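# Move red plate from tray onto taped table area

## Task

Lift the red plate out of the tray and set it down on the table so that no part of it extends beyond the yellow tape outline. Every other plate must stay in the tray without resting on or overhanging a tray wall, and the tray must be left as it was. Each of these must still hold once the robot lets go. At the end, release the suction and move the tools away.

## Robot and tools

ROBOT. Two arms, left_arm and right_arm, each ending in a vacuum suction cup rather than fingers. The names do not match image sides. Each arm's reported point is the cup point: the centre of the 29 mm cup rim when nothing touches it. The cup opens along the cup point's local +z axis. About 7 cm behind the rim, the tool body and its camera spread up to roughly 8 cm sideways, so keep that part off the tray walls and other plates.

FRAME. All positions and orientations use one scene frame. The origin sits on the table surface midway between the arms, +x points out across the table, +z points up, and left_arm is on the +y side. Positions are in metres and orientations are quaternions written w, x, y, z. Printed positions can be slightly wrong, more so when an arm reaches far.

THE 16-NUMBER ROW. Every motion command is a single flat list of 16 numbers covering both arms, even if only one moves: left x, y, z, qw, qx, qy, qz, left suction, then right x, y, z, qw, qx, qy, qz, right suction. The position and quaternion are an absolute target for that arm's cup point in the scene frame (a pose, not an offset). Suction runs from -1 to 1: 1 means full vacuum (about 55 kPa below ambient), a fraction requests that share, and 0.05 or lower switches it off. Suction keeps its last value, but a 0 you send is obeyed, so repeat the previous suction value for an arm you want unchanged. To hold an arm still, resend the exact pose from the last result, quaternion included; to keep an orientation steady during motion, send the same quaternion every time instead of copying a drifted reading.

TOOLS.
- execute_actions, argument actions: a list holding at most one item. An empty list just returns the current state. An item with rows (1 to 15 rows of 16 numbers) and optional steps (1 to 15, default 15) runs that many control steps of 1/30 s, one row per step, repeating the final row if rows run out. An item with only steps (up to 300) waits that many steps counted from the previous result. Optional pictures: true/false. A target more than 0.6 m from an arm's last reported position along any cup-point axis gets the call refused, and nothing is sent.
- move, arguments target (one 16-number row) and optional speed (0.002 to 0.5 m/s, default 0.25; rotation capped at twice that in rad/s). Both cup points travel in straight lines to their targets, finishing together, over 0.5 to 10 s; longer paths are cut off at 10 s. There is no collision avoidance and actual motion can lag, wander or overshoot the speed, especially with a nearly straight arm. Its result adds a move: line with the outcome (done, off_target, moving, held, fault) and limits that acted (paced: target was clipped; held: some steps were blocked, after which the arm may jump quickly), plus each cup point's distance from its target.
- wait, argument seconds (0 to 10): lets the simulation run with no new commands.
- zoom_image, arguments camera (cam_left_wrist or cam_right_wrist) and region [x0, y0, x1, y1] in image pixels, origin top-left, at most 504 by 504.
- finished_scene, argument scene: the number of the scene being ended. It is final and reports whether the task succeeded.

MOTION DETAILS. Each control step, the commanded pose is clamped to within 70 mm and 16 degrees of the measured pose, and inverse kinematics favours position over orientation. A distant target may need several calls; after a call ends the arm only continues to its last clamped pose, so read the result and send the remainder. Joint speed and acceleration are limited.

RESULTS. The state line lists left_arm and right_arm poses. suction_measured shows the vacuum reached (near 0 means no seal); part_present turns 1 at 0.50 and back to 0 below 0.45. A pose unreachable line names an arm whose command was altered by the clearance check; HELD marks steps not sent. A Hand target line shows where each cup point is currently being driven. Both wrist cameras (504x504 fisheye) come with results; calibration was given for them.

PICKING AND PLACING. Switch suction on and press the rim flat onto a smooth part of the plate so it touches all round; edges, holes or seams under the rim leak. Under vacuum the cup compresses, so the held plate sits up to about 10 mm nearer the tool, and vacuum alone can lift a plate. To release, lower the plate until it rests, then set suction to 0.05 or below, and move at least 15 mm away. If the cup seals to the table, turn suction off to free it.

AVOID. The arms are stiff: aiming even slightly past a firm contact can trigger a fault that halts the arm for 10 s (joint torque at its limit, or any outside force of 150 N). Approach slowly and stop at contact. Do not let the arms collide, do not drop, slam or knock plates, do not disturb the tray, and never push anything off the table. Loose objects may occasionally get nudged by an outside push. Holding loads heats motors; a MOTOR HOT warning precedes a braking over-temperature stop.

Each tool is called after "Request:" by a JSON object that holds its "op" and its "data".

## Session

Request:
{"op": "execute_actions", "data": {"actions": []}}

Scene clock: 0.00 s of 4900.00 s.
left_arm: end_effector_position=(+0.5480, +0.5207, +0.3376) suction_measured=0.00 part_present=0 end_effector_quat_wxyz=(-0.004, -0.264, +0.965, -0.001) | right_arm: end_effector_position=(+0.4886, -0.3187, +0.3416) suction_measured=0.00 part_present=0 end_effector_quat_wxyz=(+0.001, +0.198, +0.980, +0.002)
Joint positions: left_arm=[ 0.262  0.135  0.189  0.002 -1.634  0.26 ] | right_arm=[ 0.266  0.128  0.192 -0.001 -1.631 -0.785]
Joint velocities: left_arm=[-0.     0.     0.     0.001 -0.    -0.   ] | right_arm=[ 0.    -0.     0.    -0.    -0.     0.002]
Hand target (left_arm): +0.548, +0.521, +0.338; -0.004, -0.264, +0.965, -0.001
Hand target (right_arm): +0.489, -0.319, +0.342; +0.001, +0.198, +0.980, +0.002
camera_calibration (this result's frames):
cam_left_wrist: T_world_to_cam=[[0.475012, -0.879466, 0.0300426, 0.195653], [-0.823048, -0.431942, 0.368806, 0.559675], [-0.311376, -0.199914, -0.929021, 0.689094], [0, 0, 0, 1]] pos_world=[0.582269, 0.551577, 0.427892]
cam_right_wrist: T_world_to_cam=[[-0.450154, -0.892871, -0.0119216, -0.0495943], [-0.842047, 0.420011, 0.338448, 0.445914], [-0.297184, 0.162392, -0.940909, 0.624039], [0, 0, 0, 1]] pos_world=[0.53861, -0.33291, 0.435654]

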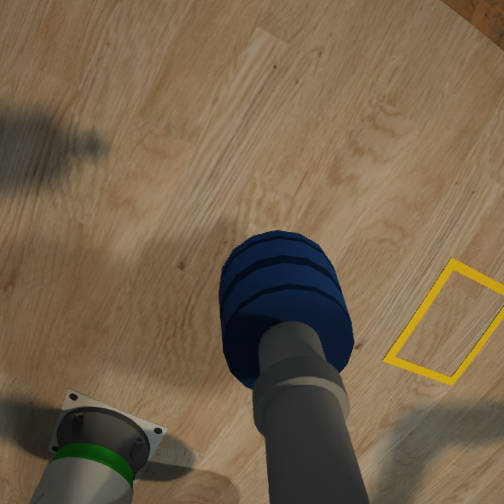

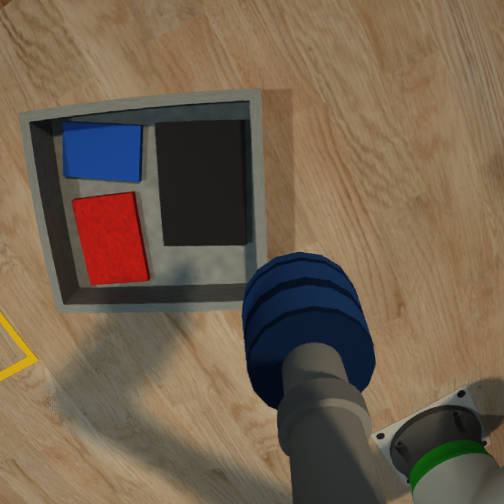

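Request:
{"op": "move", "data": {"target": [0.548,0.5207,0.3376,-0.004,-0.264,0.965,-0.001,0,0.49,-0.125,0.10,0,0.198,0.98,0,0], "speed": 0.4}}

Request:
{"op": "move", "data": {"target": [0.548,0.5207,0.3376,-0.004,-0.264,0.965,-0.001,0,0.49,-0.119,0.03,0,0.198,0.98,0,0], "speed": 0.15}}

Scene clock: 6.43 s of 4900.00 s.
left_arm: end_effector_position=(+0.5480, +0.5207, +0.3376) suction_measured=0.00 part_present=0 end_effector_quat_wxyz=(-0.004, -0.264, +0.965, -0.001) | right_arm: end_effector_position=(+0.4900, -0.1247, +0.1002) suction_measured=0.00 part_present=0 end_effector_quat_wxyz=(-0.000, +0.198, +0.980, +0.000)
Joint positions: left_arm=[ 0.262  0.134  0.189  0.002 -1.634  0.261] | right_arm=[ 0.589  0.39  -0.058 -0.001 -1.123 -1.107]
Joint velocities: left_arm=[-0.     0.001  0.001  0.     0.001  0.   ] | right_arm=[ 0.     0.001  0.    -0.     0.001 -0.   ]
Hand target (left_arm): +0.548, +0.521, +0.338; -0.004, -0.264, +0.965, -0.001
Hand target (right_arm): +0.490, -0.125, +0.100; -0.001, +0.198, +0.980, +0.000
Off the commanded pose (left_arm): 0.000 m, 0 deg.
Off the commanded pose (right_arm): 0.000 m, 0 deg.
After step 90, 2.17 s passed at rest.
move: done
camera_calibration (this result's frames):
cam_left_wrist: T_world_to_cam=[[0.475195, -0.879377, 0.0297772, 0.195614], [-0.823072, -0.432297, 0.368337, 0.560026], [-0.311034, -0.19954, -0.929215, 0.688758], [0, 0, 0, 1]] pos_world=[0.582214, 0.55155, 0.427902]
cam_right_wrist: T_world_to_cam=[[-0.449911, -0.893032, -0.00854559, 0.120826], [-0.840839, 0.420353, 0.341018, 0.446481], [-0.300947, 0.160613, -0.940018, 0.367431], [0, 0, 0, 1]] pos_world=[0.540357, -0.138792, 0.194167]

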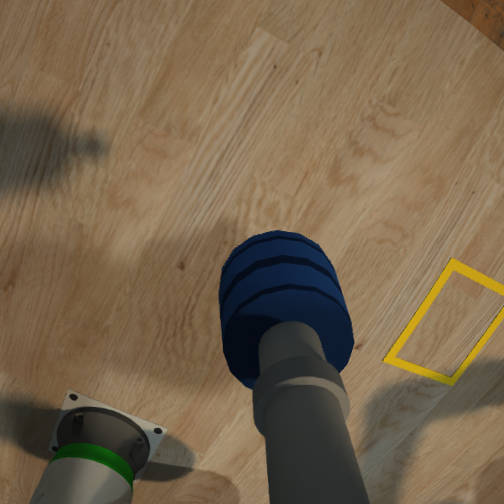

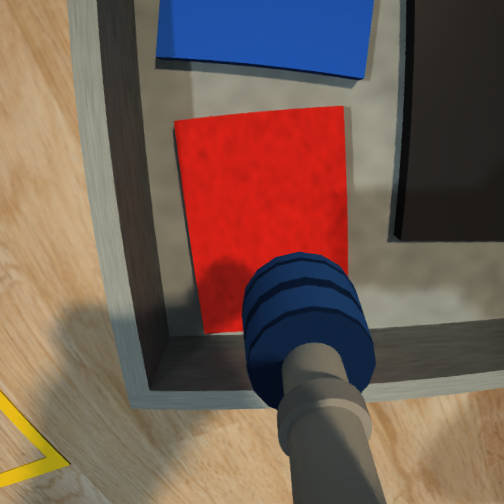

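Scene clock: 7.23 s of 4900.00 s.
left_arm: end_effector_position=(+0.5480, +0.5207, +0.3376) suction_measured=0.00 part_present=0 end_effector_quat_wxyz=(-0.004, -0.264, +0.965, -0.001) | right_arm: end_effector_position=(+0.4901, -0.1189, +0.0300) suction_measured=0.00 part_present=0 end_effector_quat_wxyz=(+0.000, +0.198, +0.980, -0.000)
Joint positions: left_arm=[ 0.262  0.134  0.189  0.002 -1.634  0.261] | right_arm=[ 0.597  0.482 -0.112  0.    -0.977 -1.116]
Joint velocities: left_arm=[-0.    -0.001 -0.    -0.001 -0.    -0.   ] | right_arm=[0.001 0.001 0.    0.    0.    0.003]
Hand target (left_arm): +0.548, +0.521, +0.338; -0.004, -0.264, +0.965, -0.001
Hand target (right_arm): +0.490, -0.119, +0.030; +0.000, +0.198, +0.980, -0.000
Off the commanded pose (left_arm): 0.000 m, 0 deg.
Off the commanded pose (right_arm): 0.000 m, 0 deg.
move: done
camera_calibration (this result's frames):
cam_left_wrist: T_world_to_cam=[[0.475195, -0.879377, 0.0297772, 0.195614], [-0.823072, -0.432296, 0.368337, 0.560025], [-0.311034, -0.19954, -0.929215, 0.688758], [0, 0, 0, 1]] pos_world=[0.582214, 0.55155, 0.427901]
cam_right_wrist: T_world_to_cam=[[-0.449495, -0.893246, -0.00814534, 0.12523], [-0.84132, 0.420265, 0.339937, 0.468341], [-0.300224, 0.159653, -0.940413, 0.300055], [0, 0, 0, 1]] pos_world=[0.540399, -0.132871, 0.123989]

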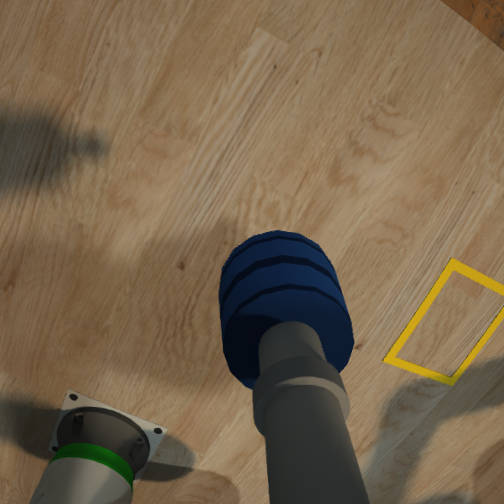

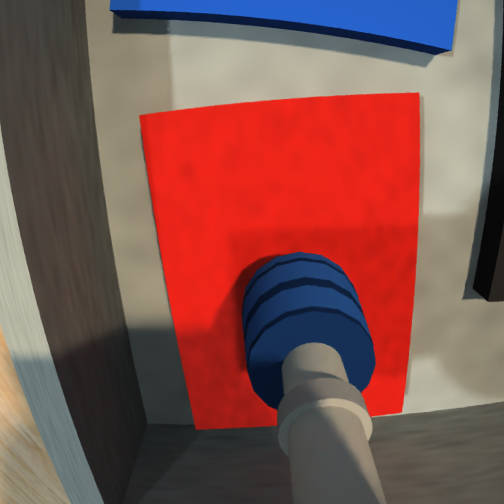

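Request:
{"op": "move", "data": {"target": [0.548,0.5207,0.3376,-0.004,-0.264,0.965,-0.001,0,0.492,-0.119,0.014,0,0.198,0.98,0,1], "speed": 0.03}}

Request:
{"op": "wait", "data": {"seconds": 0.7}}

Scene clock: 10.63 s of 4900.00 s.
left_arm: end_effector_position=(+0.5480, +0.5207, +0.3376) suction_measured=0.00 part_present=0 end_effector_quat_wxyz=(-0.004, -0.264, +0.965, -0.001) | right_arm: end_effector_position=(+0.4920, -0.1190, +0.0140) suction_measured=0.31 part_present=0 end_effector_quat_wxyz=(+0.000, +0.198, +0.980, +0.000)
Joint positions: left_arm=[ 0.262  0.134  0.189  0.002 -1.634  0.261] | right_arm=[ 0.595  0.508 -0.118  0.    -0.945 -1.113]
Joint velocities: left_arm=[-0.001 -0.    -0.     0.001  0.    -0.   ] | right_arm=[-0.     0.001  0.    -0.     0.001 -0.001]
Hand target (left_arm): +0.548, +0.521, +0.338; -0.004, -0.264, +0.965, -0.001
Hand target (right_arm): +0.492, -0.119, +0.014; +0.000, +0.198, +0.980, -0.000
Off the commanded pose (left_arm): 0.000 m, 0 deg.
Off the commanded pose (right_arm): 0.000 m, 0 deg.
move: done
camera_calibration (this result's frames):
cam_left_wrist: T_world_to_cam=[[0.475195, -0.879377, 0.0297771, 0.195614], [-0.823072, -0.432296, 0.368337, 0.560025], [-0.311034, -0.19954, -0.929215, 0.688758], [0, 0, 0, 1]] pos_world=[0.582214, 0.55155, 0.427902]
cam_right_wrist: T_world_to_cam=[[-0.449427, -0.893279, -0.00826477, 0.125878], [-0.841355, 0.420157, 0.339986, 0.475402], [-0.30023, 0.159752, -0.940394, 0.285604], [0, 0, 0, 1]] pos_world=[0.542301, -0.132925, 0.107991]

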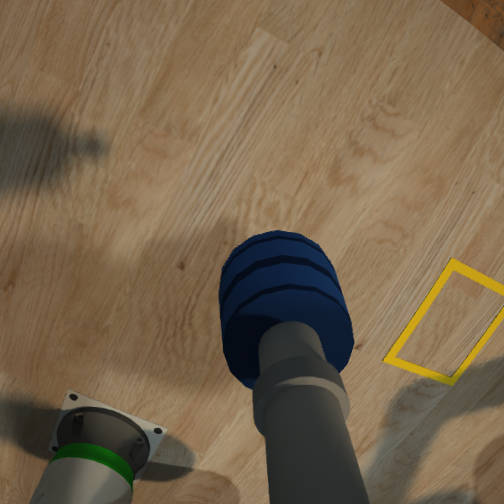

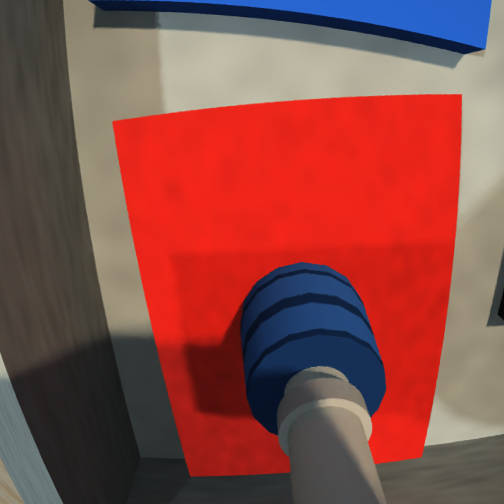

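Scene clock: 11.33 s of 4900.00 s.
left_arm: end_effector_position=(+0.5480, +0.5207, +0.3376) suction_measured=0.00 part_present=0 end_effector_quat_wxyz=(-0.004, -0.264, +0.965, -0.001) | right_arm: end_effector_position=(+0.4920, -0.1190, +0.0140) suction_measured=0.96 part_present=1 end_effector_quat_wxyz=(-0.000, +0.198, +0.980, -0.000)
Joint positions: left_arm=[ 0.262  0.134  0.189  0.002 -1.634  0.261] | right_arm=[ 0.595  0.508 -0.118  0.    -0.945 -1.113]
Joint velocities: left_arm=[-0.     0.     0.001  0.001 -0.     0.002] | right_arm=[ 0.     0.001 -0.    -0.     0.001  0.001]
Hand target (left_arm): +0.548, +0.521, +0.338; -0.004, -0.264, +0.965, -0.001
Hand target (right_arm): +0.492, -0.119, +0.014; +0.000, +0.198, +0.980, -0.000
Off the commanded pose (left_arm): 0.000 m, 0 deg.
Off the commanded pose (right_arm): 0.000 m, 0 deg.
Steps of this call (steps 1 to 21: nothing new was sent). Readings (end_effector_position | what the end effector reports):
1: left_arm (+0.5480, +0.5207, +0.3376) | right_arm (+0.4920, -0.1190, +0.0140) | left_arm suction_measured=0.00 part_present=0 | right_arm suction_measured=0.35 part_present=0
2: left_arm (+0.5480, +0.5207, +0.3376) | right_arm (+0.4920, -0.1190, +0.0140) | left_arm suction_measured=0.00 part_present=0 | right_arm suction_measured=0.38 part_present=0
4: left_arm (+0.5480, +0.5207, +0.3376) | right_arm (+0.4920, -0.1190, +0.0140) | left_arm suction_measured=0.00 part_present=0 | right_arm suction_measured=0.49 part_present=0
8: left_arm (+0.5480, +0.5207, +0.3376) | right_arm (+0.4920, -0.1190, +0.0140) | left_arm suction_measured=0.00 part_present=0 | right_arm suction_measured=0.70 part_present=1
21: the state above
camera_calibration (this result's frames):
cam_left_wrist: T_world_to_cam=[[0.475195, -0.879377, 0.0297771, 0.195614], [-0.823072, -0.432297, 0.368337, 0.560026], [-0.311034, -0.19954, -0.929215, 0.688758], [0, 0, 0, 1]] pos_world=[0.582214, 0.55155, 0.427902]
cam_right_wrist: T_world_to_cam=[[-0.449428, -0.893279, -0.00825362, 0.125876], [-0.841351, 0.420161, 0.33999, 0.475404], [-0.300238, 0.159745, -0.940393, 0.285598], [0, 0, 0, 1]] pos_world=[0.542302, -0.132926, 0.107981]

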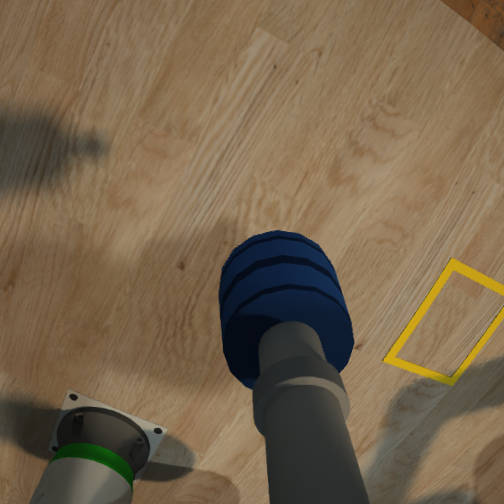

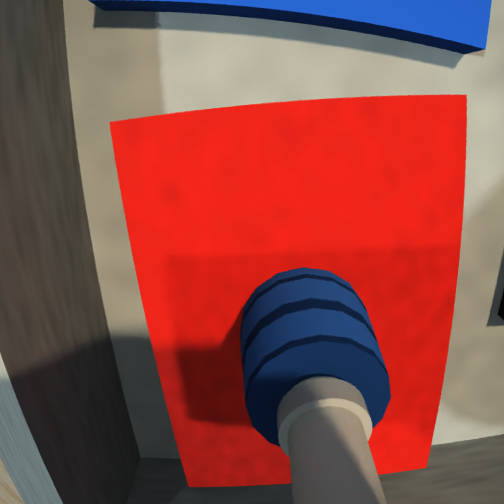

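Request:
{"op": "move", "data": {"target": [0.548,0.5207,0.3376,-0.004,-0.264,0.965,-0.001,0,0.495,-0.121,0.11,0,0.198,0.98,0,1], "speed": 0.15}}

Request:
{"op": "move", "data": {"target": [0.548,0.5207,0.3376,-0.004,-0.264,0.965,-0.001,0,0.476,0.157,0.11,0,-0.028,1,0,1], "speed": 0.3}}

Request:
{"op": "move", "data": {"target": [0.548,0.5207,0.3376,-0.004,-0.264,0.965,-0.001,0,0.476,0.157,0.02,0,-0.028,1,0,1], "speed": 0.15}}

Scene clock: 15.13 s of 4900.00 s.
left_arm: end_effector_position=(+0.5480, +0.5207, +0.3376) suction_measured=0.00 part_present=0 end_effector_quat_wxyz=(-0.004, -0.264, +0.965, -0.001) | right_arm: end_effector_position=(+0.4948, -0.1212, +0.1100) suction_measured=0.96 part_present=1 end_effector_quat_wxyz=(-0.000, +0.198, +0.980, +0.000)
Joint positions: left_arm=[ 0.262  0.134  0.189  0.002 -1.634  0.261] | right_arm=[ 0.589  0.394 -0.029 -0.    -1.149 -1.106]
Joint velocities: left_arm=[-0.001 -0.    -0.001 -0.    -0.    -0.   ] | right_arm=[ 0.    -0.001  0.001  0.001  0.001 -0.   ]
Hand target (left_arm): +0.548, +0.521, +0.338; -0.004, -0.264, +0.965, -0.001
Hand target (right_arm): +0.495, -0.121, +0.110; -0.000, +0.198, +0.980, +0.000
Off the commanded pose (left_arm): 0.000 m, 0 deg.
Off the commanded pose (right_arm): 0.000 m, 0 deg.
move: done
camera_calibration (this result's frames):
cam_left_wrist: T_world_to_cam=[[0.475195, -0.879377, 0.0297771, 0.195614], [-0.823072, -0.432297, 0.368337, 0.560026], [-0.311034, -0.19954, -0.929215, 0.688758], [0, 0, 0, 1]] pos_world=[0.582214, 0.55155, 0.427902]
cam_right_wrist: T_world_to_cam=[[-0.449193, -0.893397, -0.00825704, 0.125806], [-0.841432, 0.419922, 0.340084, 0.445999], [-0.300363, 0.159711, -0.940359, 0.377064], [0, 0, 0, 1]] pos_world=[0.545045, -0.135111, 0.203937]

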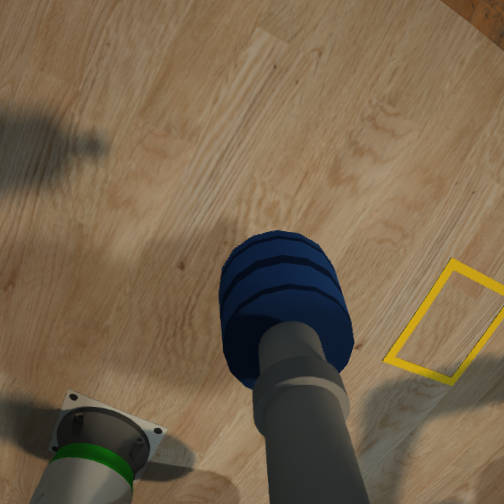

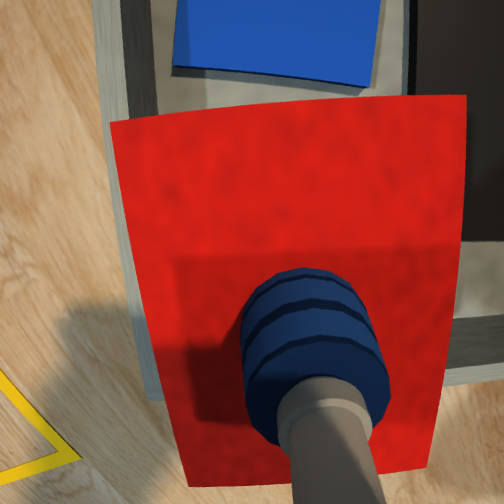

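Scene clock: 16.53 s of 4900.00 s.
left_arm: end_effector_position=(+0.5480, +0.5207, +0.3376) suction_measured=0.00 part_present=0 end_effector_quat_wxyz=(-0.004, -0.264, +0.965, -0.001) | right_arm: end_effector_position=(+0.4750, +0.1571, +0.1105) suction_measured=0.99 part_present=1 end_effector_quat_wxyz=(-0.001, -0.028, +1.000, +0.000)
Joint positions: left_arm=[ 0.262  0.134  0.189  0.002 -1.634  0.261] | right_arm=[ 0.9    0.782  0.577 -0.001 -1.366 -0.963]
Joint velocities: left_arm=[ 0.001  0.001  0.001  0.     0.    -0.   ] | right_arm=[ 0.     0.001  0.001  0.001 -0.001 -0.001]
Hand target (left_arm): +0.548, +0.521, +0.338; -0.004, -0.264, +0.965, -0.001
Hand target (right_arm): +0.475, +0.157, +0.111; -0.001, -0.028, +1.000, +0.000
Off the commanded pose (left_arm): 0.000 m, 0 deg.
Off the commanded pose (right_arm): 0.001 m, 0 deg.
move: done
camera_calibration (this result's frames):
cam_left_wrist: T_world_to_cam=[[0.475195, -0.879377, 0.0297771, 0.195614], [-0.823072, -0.432297, 0.368337, 0.560026], [-0.311034, -0.19954, -0.929215, 0.688758], [0, 0, 0, 1]] pos_world=[0.582214, 0.55155, 0.427902]
cam_right_wrist: T_world_to_cam=[[-0.0109408, -0.999902, -0.00878579, 0.174122], [-0.939991, 0.00728799, 0.341121, 0.423847], [-0.341024, 0.0119907, -0.939978, 0.369681], [0, 0, 0, 1]] pos_world=[0.526387, 0.166583, 0.204439]

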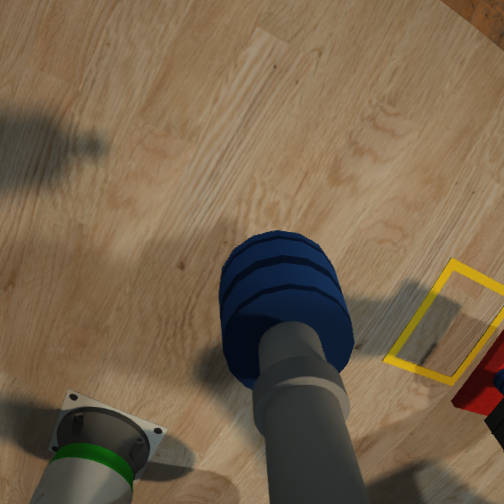

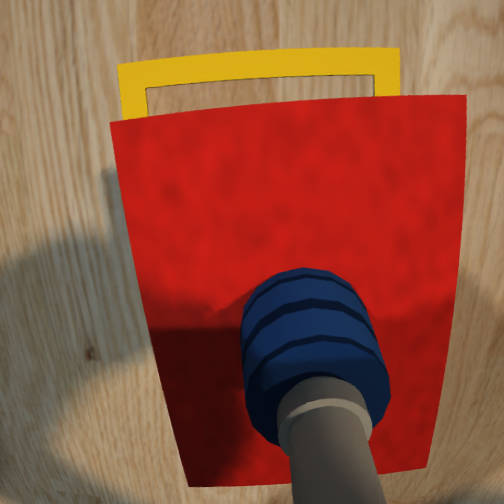

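Scene clock: 17.47 s of 4900.00 s.
left_arm: end_effector_position=(+0.5480, +0.5207, +0.3376) suction_measured=0.00 part_present=0 end_effector_quat_wxyz=(-0.004, -0.264, +0.965, -0.001) | right_arm: end_effector_position=(+0.4762, +0.1572, +0.0200) suction_measured=0.98 part_present=1 end_effector_quat_wxyz=(+0.000, -0.028, +1.000, -0.000)
Joint positions: left_arm=[ 0.262  0.134  0.189  0.002 -1.634  0.261] | right_arm=[ 0.899  0.857  0.486  0.    -1.2   -0.963]
Joint velocities: left_arm=[ 0.001  0.001 -0.001 -0.     0.001 -0.   ] | right_arm=[ 0.001  0.001  0.    -0.001  0.     0.001]
Hand target (left_arm): +0.548, +0.521, +0.338; -0.004, -0.264, +0.965, -0.001
Hand target (right_arm): +0.476, +0.157, +0.020; +0.000, -0.028, +1.000, -0.000
Off the commanded pose (left_arm): 0.000 m, 0 deg.
Off the commanded pose (right_arm): 0.000 m, 0 deg.
move: done
camera_calibration (this result's frames):
cam_left_wrist: T_world_to_cam=[[0.475195, -0.879377, 0.0297771, 0.195614], [-0.823072, -0.432297, 0.368337, 0.560026], [-0.311034, -0.19954, -0.929216, 0.688758], [0, 0, 0, 1]] pos_world=[0.582214, 0.55155, 0.427902]
cam_right_wrist: T_world_to_cam=[[-0.01155, -0.9999, -0.00810108, 0.173716], [-0.940421, 0.00810896, 0.339916, 0.455925], [-0.339817, 0.0115444, -0.940421, 0.284495], [0, 0, 0, 1]] pos_world=[0.527444, 0.166717, 0.113976]

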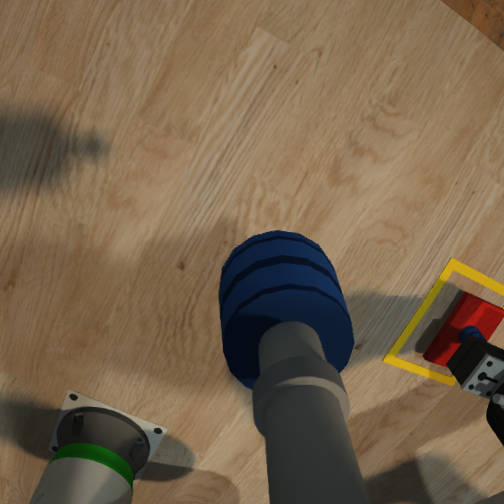

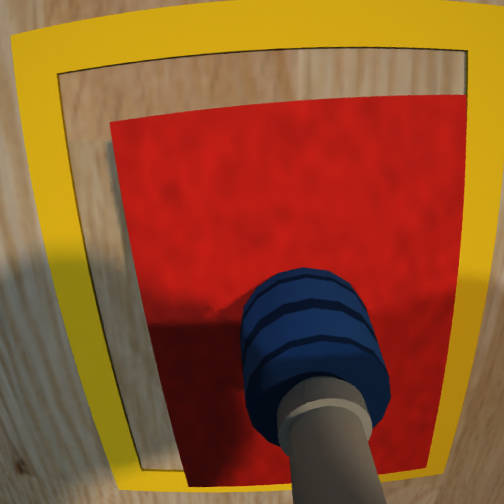

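Request:
{"op": "move", "data": {"target": [0.548,0.5207,0.3376,-0.004,-0.264,0.965,-0.001,0,0.474,0.161,0.004,0,-0.028,1,0,1], "speed": 0.025}}

Scene clock: 19.83 s of 4900.00 s.
left_arm: end_effector_position=(+0.5480, +0.5207, +0.3376) suction_measured=0.00 part_present=0 end_effector_quat_wxyz=(-0.004, -0.264, +0.965, -0.001) | right_arm: end_effector_position=(+0.4740, +0.1610, +0.0040) suction_measured=0.98 part_present=1 end_effector_quat_wxyz=(-0.000, -0.028, +1.000, +0.000)
Joint positions: left_arm=[ 0.262  0.134  0.189  0.002 -1.634  0.261] | right_arm=[ 0.905  0.877  0.482 -0.    -1.175 -0.968]
Joint velocities: left_arm=[0.    0.    0.    0.    0.    0.001] | right_arm=[ 0.    -0.001  0.     0.001  0.001 -0.001]
Hand target (left_arm): +0.548, +0.521, +0.338; -0.004, -0.264, +0.965, -0.001
Hand target (right_arm): +0.474, +0.161, +0.004; -0.000, -0.028, +1.000, +0.000
Off the commanded pose (left_arm): 0.000 m, 0 deg.
Off the commanded pose (right_arm): 0.000 m, 0 deg.
move: done
camera_calibration (this result's frames):
cam_left_wrist: T_world_to_cam=[[0.475195, -0.879377, 0.0297771, 0.195614], [-0.823072, -0.432297, 0.368337, 0.560026], [-0.311034, -0.19954, -0.929215, 0.688758], [0, 0, 0, 1]] pos_world=[0.582214, 0.55155, 0.427902]
cam_right_wrist: T_world_to_cam=[[-0.0114361, -0.9999, -0.00827482, 0.177368], [-0.940383, 0.00794144, 0.340026, 0.459313], [-0.339926, 0.0116701, -0.94038, 0.268718], [0, 0, 0, 1]] pos_world=[0.525303, 0.170567, 0.0979863]

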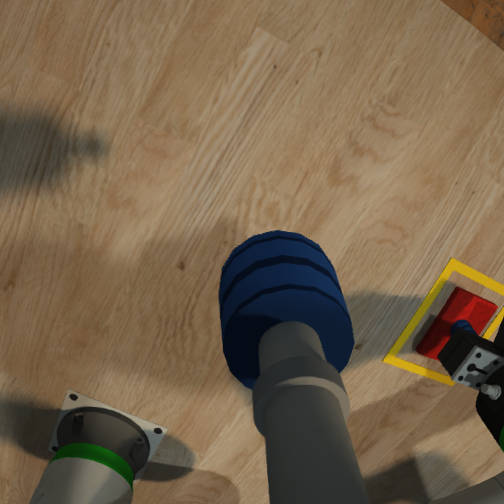

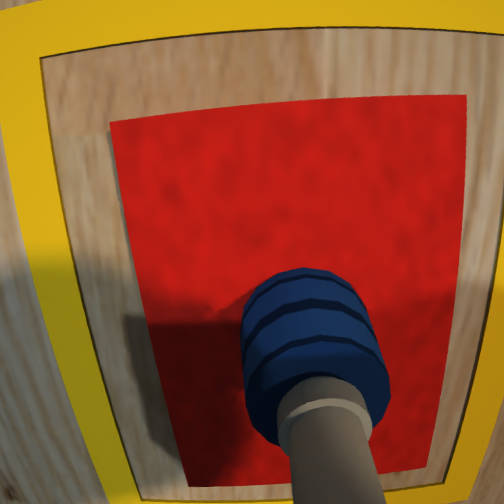

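Request:
{"op": "move", "data": {"target": [0.548,0.5207,0.3376,-0.004,-0.264,0.965,-0.001,0,0.474,0.161,0.002,0,-0.028,1,0,1], "speed": 0.01}}

Request:
{"op": "execute_actions", "data": {"actions": [{"rows":[[0.548,0.5207,0.3376,-0.004,-0.264,0.965,-0.001,0,0.474,0.161,0.002,0,-0.028,1,0,0]],"steps":6}], "pictures": false}}

Request:
{"op": "move", "data": {"target": [0.548,0.5207,0.3376,-0.004,-0.264,0.965,-0.001,0,0.47,0.14,0.2,0,-0.028,1,0,0]}}

Scene clock: 22.60 s of 4900.00 s.
left_arm: end_effector_position=(+0.5480, +0.5207, +0.3376) suction_measured=0.00 part_present=0 end_effector_quat_wxyz=(-0.004, -0.264, +0.965, -0.001) | right_arm: end_effector_position=(+0.4740, +0.1610, +0.0021) suction_measured=0.98 part_present=1 end_effector_quat_wxyz=(+0.000, -0.028, +1.000, +0.000)
Joint positions: left_arm=[ 0.262  0.134  0.189  0.002 -1.634  0.261] | right_arm=[ 0.905  0.879  0.48   0.    -1.172 -0.968]
Joint velocities: left_arm=[ 0.    -0.    -0.    -0.     0.    -0.001] | right_arm=[-0.001  0.001 -0.     0.001 -0.    -0.   ]
Hand target (left_arm): +0.548, +0.521, +0.338; -0.004, -0.264, +0.965, -0.001
Hand target (right_arm): +0.474, +0.161, +0.002; +0.000, -0.028, +1.000, -0.000
Off the commanded pose (left_arm): 0.000 m, 0 deg.
Off the commanded pose (right_arm): 0.000 m, 0 deg.
move: done
camera_calibration (this result's frames):
cam_left_wrist: T_world_to_cam=[[0.475195, -0.879377, 0.0297771, 0.195614], [-0.823072, -0.432297, 0.368337, 0.560026], [-0.311034, -0.19954, -0.929215, 0.688758], [0, 0, 0, 1]] pos_world=[0.582214, 0.55155, 0.427902]
cam_right_wrist: T_world_to_cam=[[-0.0113521, -0.999901, -0.00829059, 0.177314], [-0.940445, 0.0078592, 0.339854, 0.46004], [-0.339756, 0.0116549, -0.940441, 0.266842], [0, 0, 0, 1]] pos_world=[0.525317, 0.170571, 0.0960724]

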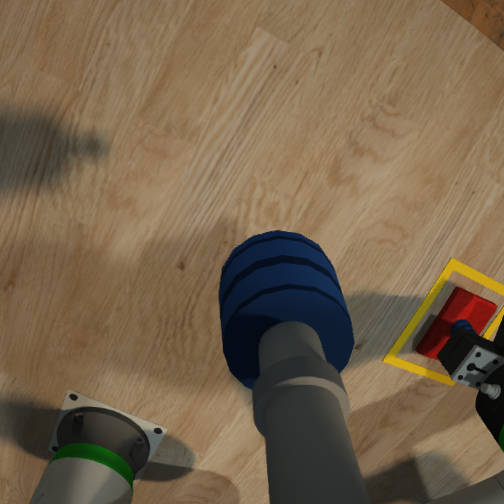

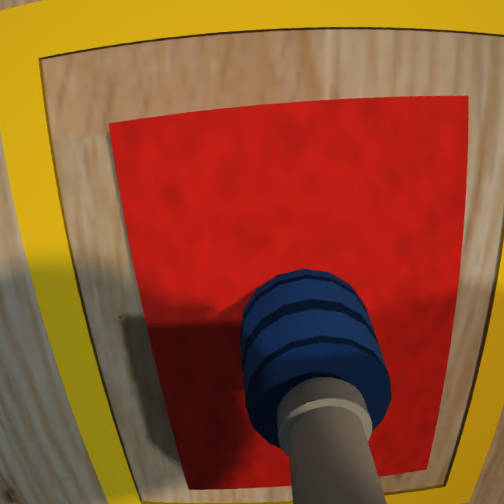

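Scene clock: 22.80 s of 4900.00 s.
left_arm: end_effector_position=(+0.5480, +0.5207, +0.3376) suction_measured=0.00 part_present=0 end_effector_quat_wxyz=(-0.004, -0.264, +0.965, -0.001) | right_arm: end_effector_position=(+0.4740, +0.1610, +0.0021) suction_measured=0.00 part_present=0 end_effector_quat_wxyz=(+0.000, -0.028, +1.000, -0.000)
Joint positions: left_arm=[ 0.262  0.134  0.189  0.002 -1.634  0.261] | right_arm=[ 0.905  0.879  0.48   0.    -1.172 -0.968]
Joint velocities: left_arm=[-0.     0.002 -0.    -0.001  0.    -0.001] | right_arm=[-0.    -0.    -0.001 -0.001  0.002  0.001]
Hand target (left_arm): +0.548, +0.521, +0.338; -0.004, -0.264, +0.965, -0.001
Hand target (right_arm): +0.474, +0.161, +0.002; +0.000, -0.028, +1.000, -0.000
Off the commanded pose (left_arm): 0.000 m, 0 deg.
Off the commanded pose (right_arm): 0.000 m, 0 deg.
Steps of this call (steps 1 to 6: all 6 steps of this action). Readings (end_effector_position | what the end effector reports):
1: left_arm (+0.5480, +0.5207, +0.3376) | right_arm (+0.4740, +0.1610, +0.0021) | left_arm suction_measured=0.00 part_present=0 | right_arm suction_measured=0.09 part_present=0
2: left_arm (+0.5480, +0.5207, +0.3376) | right_arm (+0.4740, +0.1610, +0.0021) | left_arm suction_measured=0.00 part_present=0 | right_arm suction_measured=0.00 part_present=0
4: left_arm (+0.5480, +0.5207, +0.3376) | right_arm (+0.4740, +0.1610, +0.0021) | left_arm suction_measured=0.00 part_present=0 | right_arm suction_measured=0.00 part_present=0
6: the state above

Scene clock: 24.20 s of 4900.00 s.
left_arm: end_effector_position=(+0.5480, +0.5207, +0.3376) suction_measured=0.00 part_present=0 end_effector_quat_wxyz=(-0.004, -0.264, +0.965, -0.001) | right_arm: end_effector_position=(+0.4697, +0.1395, +0.1999) suction_measured=0.00 part_present=0 end_effector_quat_wxyz=(-0.000, -0.028, +1.000, +0.000)
Joint positions: left_arm=[ 0.262  0.134  0.189  0.002 -1.634  0.261] | right_arm=[ 0.894  0.698  0.647 -0.    -1.52  -0.957]
Joint velocities: left_arm=[-0.     0.    -0.001  0.001 -0.    -0.   ] | right_arm=[ 0.    -0.     0.     0.     0.001 -0.001]
Hand target (left_arm): +0.548, +0.521, +0.338; -0.004, -0.264, +0.965, -0.001
Hand target (right_arm): +0.470, +0.140, +0.200; -0.000, -0.028, +1.000, +0.000
Off the commanded pose (left_arm): 0.000 m, 0 deg.
Off the commanded pose (right_arm): 0.001 m, 0 deg.
move: done
camera_calibration (this result's frames):
cam_left_wrist: T_world_to_cam=[[0.475195, -0.879377, 0.0297771, 0.195614], [-0.823072, -0.432296, 0.368337, 0.560025], [-0.311034, -0.19954, -0.929215, 0.688758], [0, 0, 0, 1]] pos_world=[0.582214, 0.55155, 0.427902]
cam_right_wrist: T_world_to_cam=[[-0.0109871, -0.999905, -0.00826818, 0.15719], [-0.940385, 0.00752138, 0.34003, 0.388905], [-0.339935, 0.0115112, -0.940378, 0.451764], [0, 0, 0, 1]] pos_world=[0.521018, 0.14905, 0.29389]

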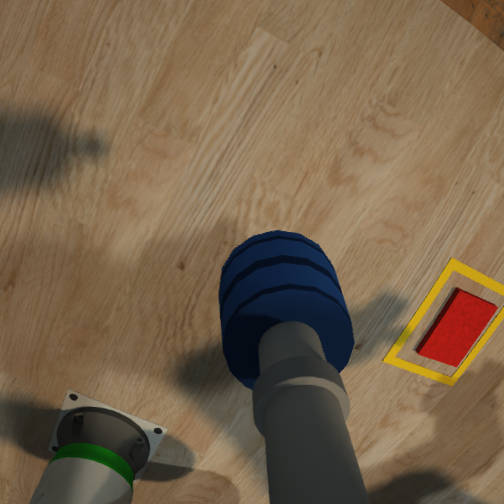

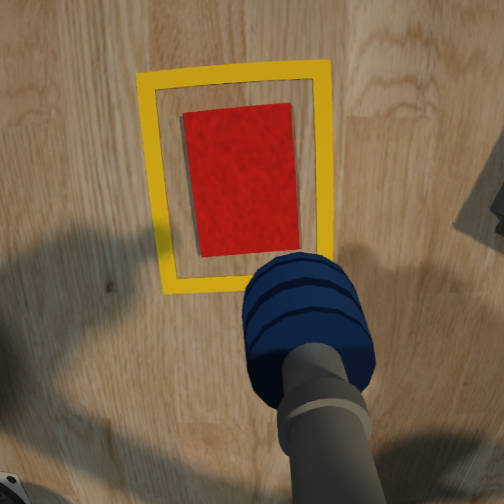

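Request:
{"op": "finished_scene", "data": {"scene": 2}}

The scene is finished: the task was done.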